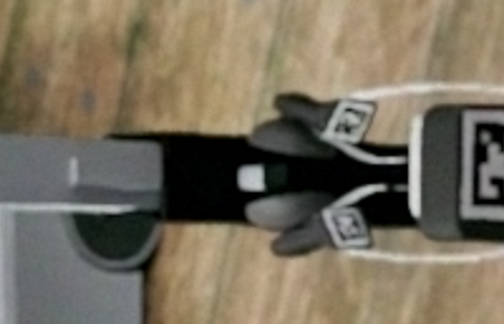

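Request:
execute_actions([
  {"r1":{"joints":{"gripper_m":0.045}},"r2":{"joints":{"lift_m":0.636,"wrist_pitch_rad":0.005}}},
], cameras=[])

Request:
execute_actions([
  {"r1":{"joints":{"arm_m":0.468}},"r2":{"joints":{"lift_m":0.636,"wrist_pitch_rad":0.0}}},
], cameras=[])

Scene clock: 196.37 s.
r1.base_odometry: x=-1.868 y=-1.886 heading=+1.045 (m, m, rad; r1's odometry frame)
r1.turned_by_wheels: +0.000 (rad since the last result)
r1.turned_by_imu: +0.001 (rad since the last result)
r1.base_tilt: forward=+0.4 right=-0.6 (deg)
r1.lidar_m: 2.76 1.60 1.42 1.41 1.66 2.95 1.93 3.88 3.36 0.89 3.95 3.76
r1.head_depth_mm: 2821 3085 2544 1984 1628 1382 1208 / 2929 3152 2526 1990 1628 1385 1211 / 3024 3234 1004 1949 1712 1369 1202 / 2923 1271 1035 1860 1625 1383 1209 / 3141 3344 2528 1921 1624 1381 1209 / 3292 3454 2523 1996 1625 1382 1212 / 3421 3553 2525 1986 1646 1391 1201
r1.base_status: not commanded
r1.joint_positions: lift_m=+0.384 arm_m=+0.454 wrist_yaw_rad=+0.001 wrist_pitch_rad=-0.020 wrist_roll_rad=+0.013 gripper_m=+0.045 head_pan_rad=-1.577 head_tilt_rad=-0.693
r1.joint_status: all done
r1.motor_effort: left_wheel=-1(1) right_wheel=+1(0) lift_m=+43(44) arm_m=-7(14) wrist_yaw_rad=+0(2) wrist_pitch_rad=+9(9) wrist_roll_rad=+0(0) gripper_m=+0(80) head_pan_rad=+3(3) head_tilt_rad=-3(3) (%)
r1.hand_pose: x=-0.0213 y=-0.8551 z=+0.4931 quat_wxyz=(+0.703, +0.008, -0.711, -0.007) (m; r1's base frame)
r1.wrist_depth_mm: - - - 187 - - - / - - - 190 - - - / - - - 194 - - - / - - - 191 - - - / - - - 194 - - - / - - - 201 - - - / 882 899 899 208 915 946 967
r2.base_odometry: x=-0.368 y=+0.475 heading=+2.870 (m, m, rad; r2's odometry frame)
r2.turned_by_wheels: +0.000 (rad since the last result)
r2.turned_by_imu: +0.000 (rad since the last result)
r2.base_tilt: forward=-0.5 right=-0.8 (deg)
r2.lidar_m: 3.11 1.96 1.75 1.76 2.12 3.24 3.25 3.32 2.96 0.73 3.60 2.25
r2.head_depth_mm: 2598 2647 2087 1711 1458 1270 1134 / 2684 2614 2058 1727 1481 - - / 2756 2423 2119 1619 1451 1263 1132 / 1623 734 1198 1622 1407 1265 1129 / 2945 2456 1972 1699 1442 1253 1113 / 3017 2547 2018 1671 1441 1252 1114 / 3178 2549 2027 1676 1428 1249 1111
r2.base_status: not commanded
r2.joint_positions: lift_m=+0.636 arm_m=+0.350 wrist_yaw_rad=+0.001 wrist_pitch_rad=-0.071 wrist_roll_rad=-0.005 gripper_m=-0.023 head_pan_rad=-1.563 head_tilt_rad=-0.888
r2.joint_status: wrist_pitch_rad off_target (ended at -0.071, target +0.005); the others done
r2.motor_effort: left_wheel=+0(1) right_wheel=-1(1) lift_m=+18(17) arm_m=+5(6) wrist_yaw_rad=-1(2) wrist_pitch_rad=+29(32) wrist_roll_rad=+0(0) gripper_m=-18(19) head_pan_rad=-3(3) head_tilt_rad=-5(6) (%)
r2.hand_pose: x=-0.0212 y=-0.7484 z=+0.7328 quat_wxyz=(+0.709, +0.026, -0.704, -0.025) (m; r2's base frame)
r2.wrist_depth_mm: - - - 138 - - - / - - - 143 - - - / - - - 147 - - - / - - - 152 - - - / - - - 157 - - - / - - - 163 - - - / - - - 172 - - -
pictures: none
No camera images: the call's "cameras" was empty. Leave "cameras" out to get every camera's image.

Scene clock: 197.30 s.
r1.base_odometry: x=-1.868 y=-1.886 heading=+1.045 (m, m, rad; r1's odometry frame)
r1.turned_by_wheels: +0.000 (rad since the last result)
r1.turned_by_imu: +0.000 (rad since the last result)
r1.base_tilt: forward=+0.4 right=-0.5 (deg)
r1.lidar_m: 2.76 1.60 1.42 1.41 1.65 2.94 1.93 3.89 3.39 0.88 3.95 3.75
r1.head_depth_mm: 2799 3097 2543 1988 1634 1380 1198 / 2932 3176 2555 1980 1630 1379 1204 / 3021 3164 1016 1934 1721 1385 1203 / 2974 1262 1031 1859 1624 1377 1208 / 3159 3287 2527 1943 1624 1395 1200 / 3305 3486 2578 1972 1632 1380 1195 / 3430 3535 2522 1991 1636 1379 1204
r1.base_status: not commanded
r1.joint_positions: lift_m=+0.384 arm_m=+0.468 wrist_yaw_rad=+0.001 wrist_pitch_rad=-0.020 wrist_roll_rad=+0.013 gripper_m=+0.045 head_pan_rad=-1.577 head_tilt_rad=-0.693
r1.joint_status: all done
r1.motor_effort: left_wheel=-1(1) right_wheel=+0(0) lift_m=+44(44) arm_m=+7(8) wrist_yaw_rad=+0(1) wrist_pitch_rad=+9(9) wrist_roll_rad=+1(0) gripper_m=+0(1) head_pan_rad=+3(3) head_tilt_rad=-3(3) (%)
r1.hand_pose: x=-0.0213 y=-0.8682 z=+0.4931 quat_wxyz=(+0.703, +0.008, -0.711, -0.007) (m; r1's base frame)
r1.wrist_depth_mm: - - - 173 - - - / - - - 178 - - - / - - - 181 - - - / - - - 177 - - - / - - - 182 - - - / - - - 186 - - - / 900 910 867 193 905 988 -
r2.base_odometry: x=-0.368 y=+0.475 heading=+2.870 (m, m, rad; r2's odometry frame)
r2.turned_by_wheels: +0.000 (rad since the last result)
r2.turned_by_imu: +0.000 (rad since the last result)
r2.base_tilt: forward=-0.4 right=-0.9 (deg)
r2.lidar_m: 3.11 1.96 1.75 1.76 2.12 3.23 3.25 3.33 2.97 0.73 3.61 2.25
r2.head_depth_mm: 2595 2627 2072 1712 1452 1274 1138 / 2698 2607 2061 1737 1491 - - / 2754 2416 2123 1619 1448 1262 1134 / 1618 734 1198 1615 1408 1261 1124 / 2972 2493 1996 1691 1440 1271 1119 / 3039 2553 2034 1688 1443 1256 1108 / 3129 2555 2024 1676 1437 1250 1113
r2.base_status: not commanded
r2.joint_positions: lift_m=+0.636 arm_m=+0.350 wrist_yaw_rad=+0.001 wrist_pitch_rad=-0.071 wrist_roll_rad=-0.005 gripper_m=-0.023 head_pan_rad=-1.563 head_tilt_rad=-0.888
r2.joint_status: wrist_pitch_rad off_target (ended at -0.071, target +0.000); the others done
r2.motor_effort: left_wheel=+1(1) right_wheel=-1(1) lift_m=+18(20) arm_m=+5(5) wrist_yaw_rad=-2(1) wrist_pitch_rad=+27(29) wrist_roll_rad=+0(0) gripper_m=-19(19) head_pan_rad=-3(2) head_tilt_rad=-6(5) (%)
r2.hand_pose: x=-0.0212 y=-0.7484 z=+0.7328 quat_wxyz=(+0.709, +0.026, -0.704, -0.025) (m; r2's base frame)
r2.wrist_depth_mm: - - - 137 - - - / - - - 143 - - - / - - - 147 - - - / - - - 153 - - - / - - - 157 - - - / - - - 163 - - - / - - - 171 - - -
pictures: none
No camera images: the call's "cameras" was empty. Leave "cameras" out to get every camera's image.

Request:
execute_actions([
  {"r1":{"joints":{"gripper_m":-0.04}}},
], cameras=[])

Request:
execute_actions([
  {"r1":{"joints":{"arm_m":0.449}}},
], cameras=[])

Request:
execute_actions([
  {"r1":{"joints":{"gripper_m":0.04}}},
], cameras=[])

Request:
execute_actions([
  {"r1":{"joints":{"arm_m":0.457}}},
], cameras=[])

Request:
execute_actions([
  {"r1":{"joints":{"gripper_m":-0.055}}},
], cameras=["r1_wrist_camera"])

Request:
execute_actions([
  {"r1":{"joints":{"arm_m":0.445}},"r2":{"joints":{"lift_m":0.66}}},
], cameras=["r1_wrist_camera","r1_head_camera"])

Scene clock: 203.83 s.
r1.base_odometry: x=-1.868 y=-1.886 heading=+1.044 (m, m, rad; r1's odometry frame)
r1.turned_by_wheels: +0.000 (rad since the last result)
r1.turned_by_imu: +0.000 (rad since the last result)
r1.base_tilt: forward=+0.4 right=-0.7 (deg)
r1.lidar_m: 2.76 1.61 1.42 1.42 1.66 2.93 1.93 3.87 3.36 0.88 3.95 3.76
r1.head_depth_mm: 2859 3099 2558 1990 1633 1388 1203 / 2936 3186 2531 2011 1651 1377 1204 / 3009 3130 1015 1928 1722 1386 1204 / 2941 1273 1034 1875 1603 1384 1212 / 3141 3308 2537 1926 1629 1382 1210 / 3310 3427 2532 1969 1626 1381 1207 / 3395 3491 2549 1973 1636 1385 1203
r1.base_status: not commanded
r1.joint_positions: lift_m=+0.384 arm_m=+0.468 wrist_yaw_rad=+0.005 wrist_pitch_rad=-0.021 wrist_roll_rad=+0.013 gripper_m=-0.039 head_pan_rad=-1.577 head_tilt_rad=-0.693
r1.joint_status: all done
r1.motor_effort: left_wheel=-3(3) right_wheel=+5(5) lift_m=+43(44) arm_m=+6(7) wrist_yaw_rad=-3(3) wrist_pitch_rad=+9(9) wrist_roll_rad=+0(1) gripper_m=-24(98) head_pan_rad=+3(3) head_tilt_rad=-3(3) (%)
r1.hand_pose: x=-0.0203 y=-0.8682 z=+0.4928 quat_wxyz=(+0.703, +0.009, -0.711, -0.006) (m; r1's base frame)
r1.wrist_depth_mm: - - - 173 - - - / - - - 177 - - - / - - - 182 - - - / - - - 177 - - - / - - - 181 - - - / - - - 167 - - - / 894 884 897 193 975 999 978
r2.base_odometry: x=-0.368 y=+0.475 heading=+2.870 (m, m, rad; r2's odometry frame)
r2.turned_by_wheels: +0.000 (rad since the last result)
r2.turned_by_imu: +0.000 (rad since the last result)
r2.base_tilt: forward=-0.5 right=-0.8 (deg)
r2.lidar_m: 3.12 1.95 1.75 1.76 2.11 3.23 3.25 3.31 2.97 0.73 3.60 2.25
r2.head_depth_mm: 2589 2640 2098 1721 1468 1271 1137 / 2721 2606 2059 1728 1487 - - / 2752 2428 2119 1615 1455 1268 1129 / 1603 734 1204 1629 1412 1260 1126 / 2944 2466 1968 1683 1447 1263 1115 / 3028 2572 2040 1681 1440 1261 1115 / 3109 2538 2023 1681 1440 1258 1110
r2.base_status: not commanded
r2.joint_positions: lift_m=+0.636 arm_m=+0.350 wrist_yaw_rad=+0.001 wrist_pitch_rad=-0.071 wrist_roll_rad=-0.005 gripper_m=-0.023 head_pan_rad=-1.563 head_tilt_rad=-0.888
r2.joint_status: not commanded
r2.motor_effort: left_wheel=+1(1) right_wheel=+0(1) lift_m=+18(18) arm_m=+6(6) wrist_yaw_rad=-2(2) wrist_pitch_rad=+27(27) wrist_roll_rad=+0(0) gripper_m=-19(19) head_pan_rad=-2(2) head_tilt_rad=-5(6) (%)
r2.hand_pose: x=-0.0212 y=-0.7484 z=+0.7328 quat_wxyz=(+0.709, +0.026, -0.704, -0.025) (m; r2's base frame)
r2.wrist_depth_mm: - - - 138 - - - / - - - 143 - - - / - - - 147 - - - / - - - 153 - - - / - - - 158 - - - / - - - 163 - - - / - - - 171 - - -
pictures: none
No camera images: the call's "cameras" was empty. Leave "cameras" out to get every camera's image.

Scene clock: 205.10 s.
r1.base_odometry: x=-1.868 y=-1.886 heading=+1.044 (m, m, rad; r1's odometry frame)
r1.turned_by_wheels: +0.000 (rad since the last result)
r1.turned_by_imu: +0.000 (rad since the last result)
r1.base_tilt: forward=+0.5 right=-0.6 (deg)
r1.lidar_m: 2.76 1.60 1.42 1.42 1.66 2.95 1.92 3.89 3.39 0.88 3.94 3.75
r1.head_depth_mm: 2856 3095 2524 2017 1626 1385 1204 / 2898 3209 2567 1965 1625 1390 1209 / 3008 3243 1012 1927 1712 1357 1198 / 2949 1338 1940 1844 1628 1375 1212 / 3101 3356 2546 1936 1624 1389 1211 / 3334 3536 2575 1989 1630 1384 1204 / 3464 3550 2525 1993 1623 1387 1198
r1.base_status: not commanded
r1.joint_positions: lift_m=+0.384 arm_m=+0.450 wrist_yaw_rad=+0.001 wrist_pitch_rad=-0.018 wrist_roll_rad=+0.013 gripper_m=-0.033 head_pan_rad=-1.577 head_tilt_rad=-0.693
r1.joint_status: all done
r1.on_its_own: gripper_m is held at -0.034, not at your -0.040, by its stall guard, which is not easing now
r1.motor_effort: left_wheel=-1(3) right_wheel=+1(5) lift_m=+44(45) arm_m=-13(22) wrist_yaw_rad=+0(3) wrist_pitch_rad=+8(9) wrist_roll_rad=+1(1) gripper_m=-20(24) head_pan_rad=+3(3) head_tilt_rad=-2(3) (%)
r1.hand_pose: x=-0.0213 y=-0.8505 z=+0.4938 quat_wxyz=(+0.703, +0.007, -0.711, -0.006) (m; r1's base frame)
r1.wrist_depth_mm: - - - 191 - - - / - - - 195 - - - / - - - 199 - - - / - - - 197 - - - / - - - 199 - - - / - - - 206 - - - / 903 917 859 215 963 974 1000
r2.base_odometry: x=-0.368 y=+0.475 heading=+2.870 (m, m, rad; r2's odometry frame)
r2.turned_by_wheels: +0.000 (rad since the last result)
r2.turned_by_imu: +0.000 (rad since the last result)
r2.base_tilt: forward=-0.4 right=-0.9 (deg)
r2.lidar_m: 3.13 1.95 1.76 1.76 2.12 3.22 3.25 3.34 2.97 0.73 3.61 2.25
r2.head_depth_mm: 2602 2639 2068 1712 1461 1270 1131 / 2680 2610 2059 1739 1486 - - / 2753 2519 2064 1621 1452 1264 1130 / 1626 742 1193 1613 1417 1263 1128 / 2970 2559 1976 1698 1445 1262 1117 / 3014 2567 2033 1682 1450 1259 1105 / 3127 2544 2029 1685 1436 1254 1112
r2.base_status: not commanded
r2.joint_positions: lift_m=+0.636 arm_m=+0.350 wrist_yaw_rad=+0.001 wrist_pitch_rad=-0.118 wrist_roll_rad=-0.005 gripper_m=-0.023 head_pan_rad=-1.563 head_tilt_rad=-0.889
r2.joint_status: not commanded
r2.on_its_own: wrist_pitch_rad is at rest, and its effort (+45) is outside its rest range (-20 to +32)
r2.motor_effort: left_wheel=+0(0) right_wheel=-2(2) lift_m=+22(22) arm_m=+6(6) wrist_yaw_rad=-2(2) wrist_pitch_rad=+45(51) wrist_roll_rad=+0(0) gripper_m=-19(18) head_pan_rad=-3(2) head_tilt_rad=-5(6) (%)
r2.hand_pose: x=-0.0213 y=-0.7462 z=+0.7206 quat_wxyz=(+0.708, +0.042, -0.704, -0.042) (m; r2's base frame)
r2.wrist_depth_mm: - - - 134 - - - / - - - 140 - - - / - - - 146 - - - / - - - 152 - - - / - - - 158 - - - / - - - 165 - - - / - - - 176 - - -
pictures: none
No camera images: the call's "cameras" was empty. Leave "cameras" out to get every camera's image.

Scene clock: 206.33 s.
r1.base_odometry: x=-1.868 y=-1.886 heading=+1.044 (m, m, rad; r1's odometry frame)
r1.turned_by_wheels: +0.000 (rad since the last result)
r1.turned_by_imu: +0.000 (rad since the last result)
r1.base_tilt: forward=+0.3 right=-0.6 (deg)
r1.lidar_m: 2.77 1.60 1.42 1.42 1.66 2.94 1.93 3.89 3.39 0.88 3.95 3.75
r1.head_depth_mm: 2834 3108 2547 1998 1645 1385 1203 / 2920 3203 2559 1973 1616 1394 1216 / 2986 3208 1014 1936 1715 1356 1200 / 2978 1338 1950 1846 1625 1391 1203 / 3145 3368 2541 1925 1635 1385 1198 / 3295 3528 2540 1985 1633 1384 1204 / 3473 3497 2573 1955 1628 1382 1199
r1.base_status: not commanded
r1.joint_positions: lift_m=+0.384 arm_m=+0.449 wrist_yaw_rad=+0.001 wrist_pitch_rad=-0.018 wrist_roll_rad=+0.013 gripper_m=+0.040 head_pan_rad=-1.577 head_tilt_rad=-0.693
r1.joint_status: all done
r1.motor_effort: left_wheel=-1(2) right_wheel=+1(1) lift_m=+44(44) arm_m=-7(12) wrist_yaw_rad=-1(0) wrist_pitch_rad=+8(8) wrist_roll_rad=+0(1) gripper_m=+1(80) head_pan_rad=+2(3) head_tilt_rad=-3(3) (%)
r1.hand_pose: x=-0.0213 y=-0.8502 z=+0.4937 quat_wxyz=(+0.703, +0.007, -0.711, -0.007) (m; r1's base frame)
r1.wrist_depth_mm: - - - 194 - - - / - - - 195 - - - / - - - 200 - - - / - - - 197 - - - / - - - 200 - - - / - - - 206 - - - / 930 914 891 215 962 969 971
r2.base_odometry: x=-0.368 y=+0.475 heading=+2.870 (m, m, rad; r2's odometry frame)
r2.turned_by_wheels: +0.000 (rad since the last result)
r2.turned_by_imu: +0.000 (rad since the last result)
r2.base_tilt: forward=-0.4 right=-0.8 (deg)
r2.lidar_m: 3.12 1.95 1.75 1.76 2.12 3.22 3.24 3.33 2.96 0.73 3.59 2.25
r2.head_depth_mm: 2601 2628 2077 1711 1460 1273 1134 / 2703 2602 2065 1735 1485 - - / 2763 2516 2065 1616 1451 1263 1130 / 1634 743 1178 1613 1407 1265 1124 / 2881 2567 1970 1701 1445 1263 1117 / 3057 2571 2043 1685 1441 1258 1111 / 3098 2533 2023 1684 1435 1253 1112
r2.base_status: not commanded
r2.joint_positions: lift_m=+0.636 arm_m=+0.350 wrist_yaw_rad=+0.001 wrist_pitch_rad=-0.118 wrist_roll_rad=-0.005 gripper_m=-0.023 head_pan_rad=-1.563 head_tilt_rad=-0.889
r2.joint_status: not commanded
r2.on_its_own: wrist_pitch_rad is at rest, and its effort (+45) is outside its rest range (-20 to +32)
r2.motor_effort: left_wheel=+1(1) right_wheel=-1(1) lift_m=+22(22) arm_m=+6(6) wrist_yaw_rad=-2(2) wrist_pitch_rad=+45(45) wrist_roll_rad=+0(0) gripper_m=-19(18) head_pan_rad=-2(2) head_tilt_rad=-4(5) (%)
r2.hand_pose: x=-0.0213 y=-0.7462 z=+0.7206 quat_wxyz=(+0.708, +0.042, -0.704, -0.042) (m; r2's base frame)
r2.wrist_depth_mm: - - - 134 - - - / - - - 140 - - - / - - - 146 - - - / - - - 152 - - - / - - - 158 - - - / - - - 164 - - - / - - - 176 - - -
pictures: none
No camera images: the call's "cameras" was empty. Leave "cameras" out to get every camera's image.

Scene clock: 207.10 s.
r1.base_odometry: x=-1.868 y=-1.886 heading=+1.044 (m, m, rad; r1's odometry frame)
r1.turned_by_wheels: +0.000 (rad since the last result)
r1.turned_by_imu: +0.000 (rad since the last result)
r1.base_tilt: forward=+0.4 right=-0.6 (deg)
r1.lidar_m: 2.76 1.61 1.42 1.42 1.66 2.96 1.93 3.89 3.39 0.88 3.94 3.75
r1.head_depth_mm: 2831 3095 2555 2000 1634 1385 1213 / 2933 3169 2561 1985 1631 1378 1203 / 3014 3193 1015 1926 1723 1370 1210 / 2961 1339 1946 1870 1629 1393 1203 / 3136 3385 2554 1921 1624 1382 1207 / 3313 3497 2539 1978 1633 1393 1208 / 3386 3474 2544 1967 1624 1385 1206
r1.base_status: not commanded
r1.joint_positions: lift_m=+0.384 arm_m=+0.457 wrist_yaw_rad=+0.001 wrist_pitch_rad=-0.018 wrist_roll_rad=+0.013 gripper_m=+0.040 head_pan_rad=-1.577 head_tilt_rad=-0.693
r1.joint_status: all done
r1.motor_effort: left_wheel=-2(1) right_wheel=+1(1) lift_m=+44(44) arm_m=+7(7) wrist_yaw_rad=+1(0) wrist_pitch_rad=+8(8) wrist_roll_rad=+1(0) gripper_m=+1(1) head_pan_rad=+3(3) head_tilt_rad=-3(4) (%)
r1.hand_pose: x=-0.0213 y=-0.8573 z=+0.4936 quat_wxyz=(+0.703, +0.007, -0.711, -0.007) (m; r1's base frame)
r1.wrist_depth_mm: - - - 185 - - - / - - - 188 - - - / - - - 193 - - - / - - - 189 - - - / - - - 193 - - - / - - - 199 - - - / 895 887 886 205 959 968 -
r2.base_odometry: x=-0.368 y=+0.475 heading=+2.870 (m, m, rad; r2's odometry frame)
r2.turned_by_wheels: +0.000 (rad since the last result)
r2.turned_by_imu: +0.000 (rad since the last result)
r2.base_tilt: forward=-0.5 right=-0.8 (deg)
r2.lidar_m: 3.14 1.96 1.75 1.76 2.12 3.24 3.25 3.33 2.96 0.73 3.61 2.25
r2.head_depth_mm: 2582 2623 2076 1716 1460 1278 1139 / 2713 2626 2067 1735 1487 - - / 2782 2522 2067 1614 1449 1268 1127 / 1621 743 1188 1624 1406 1263 1127 / 2950 2557 1982 1698 1437 1255 1118 / 3043 2585 2028 1687 1438 1252 1113 / 3091 2553 2025 1676 1434 1247 1112
r2.base_status: not commanded
r2.joint_positions: lift_m=+0.636 arm_m=+0.350 wrist_yaw_rad=+0.001 wrist_pitch_rad=-0.118 wrist_roll_rad=-0.005 gripper_m=-0.023 head_pan_rad=-1.563 head_tilt_rad=-0.889
r2.joint_status: not commanded
r2.on_its_own: wrist_pitch_rad is at rest, and its effort (+46) is outside its rest range (-20 to +32)
r2.motor_effort: left_wheel=+0(0) right_wheel=-1(1) lift_m=+22(22) arm_m=+6(6) wrist_yaw_rad=-1(1) wrist_pitch_rad=+46(46) wrist_roll_rad=+0(0) gripper_m=-19(18) head_pan_rad=-4(2) head_tilt_rad=-5(5) (%)
r2.hand_pose: x=-0.0213 y=-0.7462 z=+0.7206 quat_wxyz=(+0.708, +0.042, -0.704, -0.042) (m; r2's base frame)
r2.wrist_depth_mm: - - - 134 - - - / - - - 139 - - - / - - - 146 - - - / - - - 153 - - - / - - - 158 - - - / - - - 166 - - - / - - - 176 - - -
pictures: none
No camera images: the call's "cameras" was empty. Leave "cameras" out to get every camera's image.

Scene clock: 208.53 s.
r1.base_odometry: x=-1.868 y=-1.886 heading=+1.044 (m, m, rad; r1's odometry frame)
r1.turned_by_wheels: +0.000 (rad since the last result)
r1.turned_by_imu: +0.000 (rad since the last result)
r1.base_tilt: forward=+0.5 right=-0.6 (deg)
r1.lidar_m: 2.76 1.60 1.42 1.42 1.66 2.95 1.93 3.90 3.37 0.88 3.95 3.76
r1.head_depth_mm: 2849 3068 2557 1991 1629 1384 1204 / 2909 3142 2504 1984 1616 1385 1208 / 3052 3212 1008 1941 1709 1374 1207 / 2961 1341 1952 1851 1625 1373 1212 / 3160 3356 2529 1933 1641 1389 1210 / 3352 3435 2529 1997 1637 1390 1209 / 3434 3522 2502 1976 1619 1383 1203
r1.base_status: not commanded
r1.joint_positions: lift_m=+0.384 arm_m=+0.457 wrist_yaw_rad=+0.000 wrist_pitch_rad=-0.018 wrist_roll_rad=+0.013 gripper_m=-0.054 head_pan_rad=-1.577 head_tilt_rad=-0.693
r1.joint_status: all done
r1.motor_effort: left_wheel=-1(1) right_wheel=+1(1) lift_m=+44(44) arm_m=-5(7) wrist_yaw_rad=+1(0) wrist_pitch_rad=+7(8) wrist_roll_rad=+0(1) gripper_m=-27(100) head_pan_rad=+3(3) head_tilt_rad=-4(4) (%)
r1.hand_pose: x=-0.0213 y=-0.8581 z=+0.4938 quat_wxyz=(+0.703, +0.007, -0.711, -0.006) (m; r1's base frame)
r1.wrist_depth_mm: - - - 184 - - - / - - - 189 - - - / - - - 191 - - - / - - - 188 - - - / - - - 191 - - - / - - - 154 - - - / 898 903 884 537 958 993 996
r2.base_odometry: x=-0.368 y=+0.475 heading=+2.870 (m, m, rad; r2's odometry frame)
r2.turned_by_wheels: +0.000 (rad since the last result)
r2.turned_by_imu: +0.000 (rad since the last result)
r2.base_tilt: forward=-0.5 right=-0.8 (deg)
r2.lidar_m: 3.14 1.95 1.75 1.76 2.12 3.23 3.26 3.32 2.96 0.73 3.62 2.25
r2.head_depth_mm: 2587 2662 2082 1702 1457 1265 1138 / 2695 2602 2078 1737 1496 - - / 2757 2515 2074 1617 1450 1266 1129 / 1635 744 1139 1626 1415 1261 1123 / 2914 2543 1987 1683 1440 1255 1117 / 3032 2563 2056 1685 1438 1257 1117 / 3135 2557 2004 1687 1440 1250 1111
r2.base_status: not commanded
r2.joint_positions: lift_m=+0.636 arm_m=+0.350 wrist_yaw_rad=+0.001 wrist_pitch_rad=-0.118 wrist_roll_rad=-0.005 gripper_m=-0.023 head_pan_rad=-1.563 head_tilt_rad=-0.889
r2.joint_status: not commanded
r2.on_its_own: wrist_pitch_rad is at rest, and its effort (+46) is outside its rest range (-20 to +32)
r2.motor_effort: left_wheel=+0(0) right_wheel=-1(1) lift_m=+22(22) arm_m=+6(5) wrist_yaw_rad=-2(1) wrist_pitch_rad=+46(45) wrist_roll_rad=+0(0) gripper_m=-19(19) head_pan_rad=-3(2) head_tilt_rad=-4(5) (%)
r2.hand_pose: x=-0.0213 y=-0.7462 z=+0.7206 quat_wxyz=(+0.708, +0.042, -0.704, -0.042) (m; r2's base frame)
r2.wrist_depth_mm: - - - 134 - - - / - - - 139 - - - / - - - 146 - - - / - - - 152 - - - / - - - 158 - - - / - - - 165 - - - / - - - 176 - - -
pictures: r1_wrist_camera
Images, in order (width x height): r1_wrist_camera 644x364.

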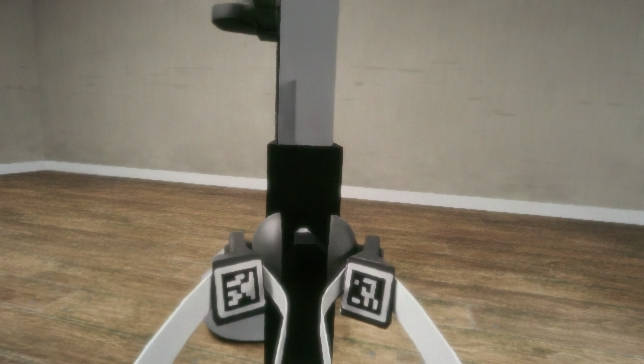

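Scene clock: 209.50 s.
r1.base_odometry: x=-1.868 y=-1.886 heading=+1.044 (m, m, rad; r1's odometry frame)
r1.turned_by_wheels: +0.000 (rad since the last result)
r1.turned_by_imu: +0.000 (rad since the last result)
r1.base_tilt: forward=+0.4 right=-0.6 (deg)
r1.lidar_m: 2.76 1.60 1.42 1.42 1.65 2.95 1.93 3.89 3.37 0.88 3.96 3.75
r1.head_depth_mm: 2850 3109 2561 1995 1620 1387 1209 / 2949 3172 2566 1998 1635 1390 1216 / 3000 3165 2296 1922 1719 1355 1208 / 2960 1183 1994 1845 1634 1384 1214 / 3121 3469 2536 1915 1630 1375 1216 / 3273 3466 2551 1994 1620 1383 1203 / 3413 3526 2539 1987 1644 1387 1202
r1.base_status: not commanded
r1.joint_positions: lift_m=+0.384 arm_m=+0.446 wrist_yaw_rad=+0.000 wrist_pitch_rad=-0.017 wrist_roll_rad=+0.013 gripper_m=-0.050 head_pan_rad=-1.577 head_tilt_rad=-0.693
r1.joint_status: all done
r1.on_its_own: gripper_m is held at -0.049, not at your -0.055, by its stall guard, which is still easing
r1.motor_effort: left_wheel=-1(2) right_wheel=+1(1) lift_m=+44(44) arm_m=-11(18) wrist_yaw_rad=+1(0) wrist_pitch_rad=+7(8) wrist_roll_rad=+1(0) gripper_m=-3(26) head_pan_rad=+2(3) head_tilt_rad=-3(3) (%)
r1.hand_pose: x=-0.0213 y=-0.8464 z=+0.4940 quat_wxyz=(+0.703, +0.006, -0.711, -0.006) (m; r1's base frame)
r1.wrist_depth_mm: - - - 196 - - - / - - - 198 - - - / - - - 203 - - - / - - - 201 - - - / - - - 203 - - - / - - - 211 - - - / 911 891 892 216 974 970 -
r2.base_odometry: x=-0.368 y=+0.475 heading=+2.870 (m, m, rad; r2's odometry frame)
r2.turned_by_wheels: +0.000 (rad since the last result)
r2.turned_by_imu: +0.000 (rad since the last result)
r2.base_tilt: forward=-0.5 right=-0.8 (deg)
r2.lidar_m: 3.13 1.95 1.75 1.76 2.13 3.24 3.25 3.34 2.97 0.73 3.60 2.25
r2.head_depth_mm: 2588 2615 2076 1717 1451 1273 1128 / 2676 2608 2062 1720 - - - / 2752 2414 2119 1622 1449 1264 1133 / 1625 730 1222 1621 1413 1258 1122 / 2924 2484 1979 1692 1450 1262 1117 / 3047 2573 2022 1685 1440 1260 1113 / 3094 2533 2021 1681 1425 1248 1107
r2.base_status: not commanded
r2.joint_positions: lift_m=+0.659 arm_m=+0.350 wrist_yaw_rad=+0.001 wrist_pitch_rad=-0.142 wrist_roll_rad=-0.005 gripper_m=-0.023 head_pan_rad=-1.563 head_tilt_rad=-0.889
r2.joint_status: all done
r2.on_its_own: wrist_pitch_rad is at rest, and its effort (+55) is outside its rest range (-20 to +32)
r2.motor_effort: left_wheel=+1(0) right_wheel=-2(1) lift_m=+34(36) arm_m=+3(6) wrist_yaw_rad=-2(2) wrist_pitch_rad=+55(56) wrist_roll_rad=+0(0) gripper_m=-19(19) head_pan_rad=-2(3) head_tilt_rad=-5(5) (%)
r2.hand_pose: x=-0.0213 y=-0.7449 z=+0.7377 quat_wxyz=(+0.708, +0.051, -0.703, -0.050) (m; r2's base frame)
r2.wrist_depth_mm: - - - 132 - - - / - - - 138 - - - / - - - 144 - - - / - - - 153 - - - / - - - 159 - - - / - - - 167 - - - / - - - 179 - - -
pictures: r1_head_camera (sideways: a quarter turn clockwise sets it upright), r1_wrist_camera
Images, in order (width x height): r1_head_camera 896x504, r1_wrist_camera 644x364.

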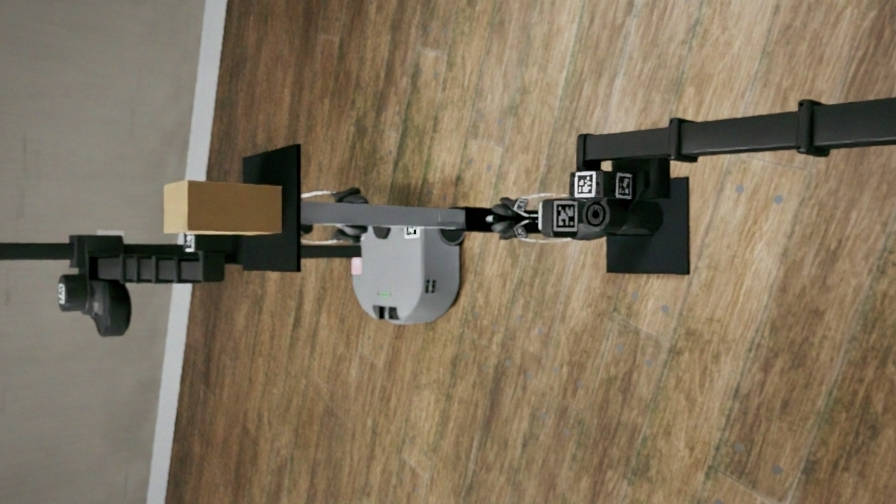

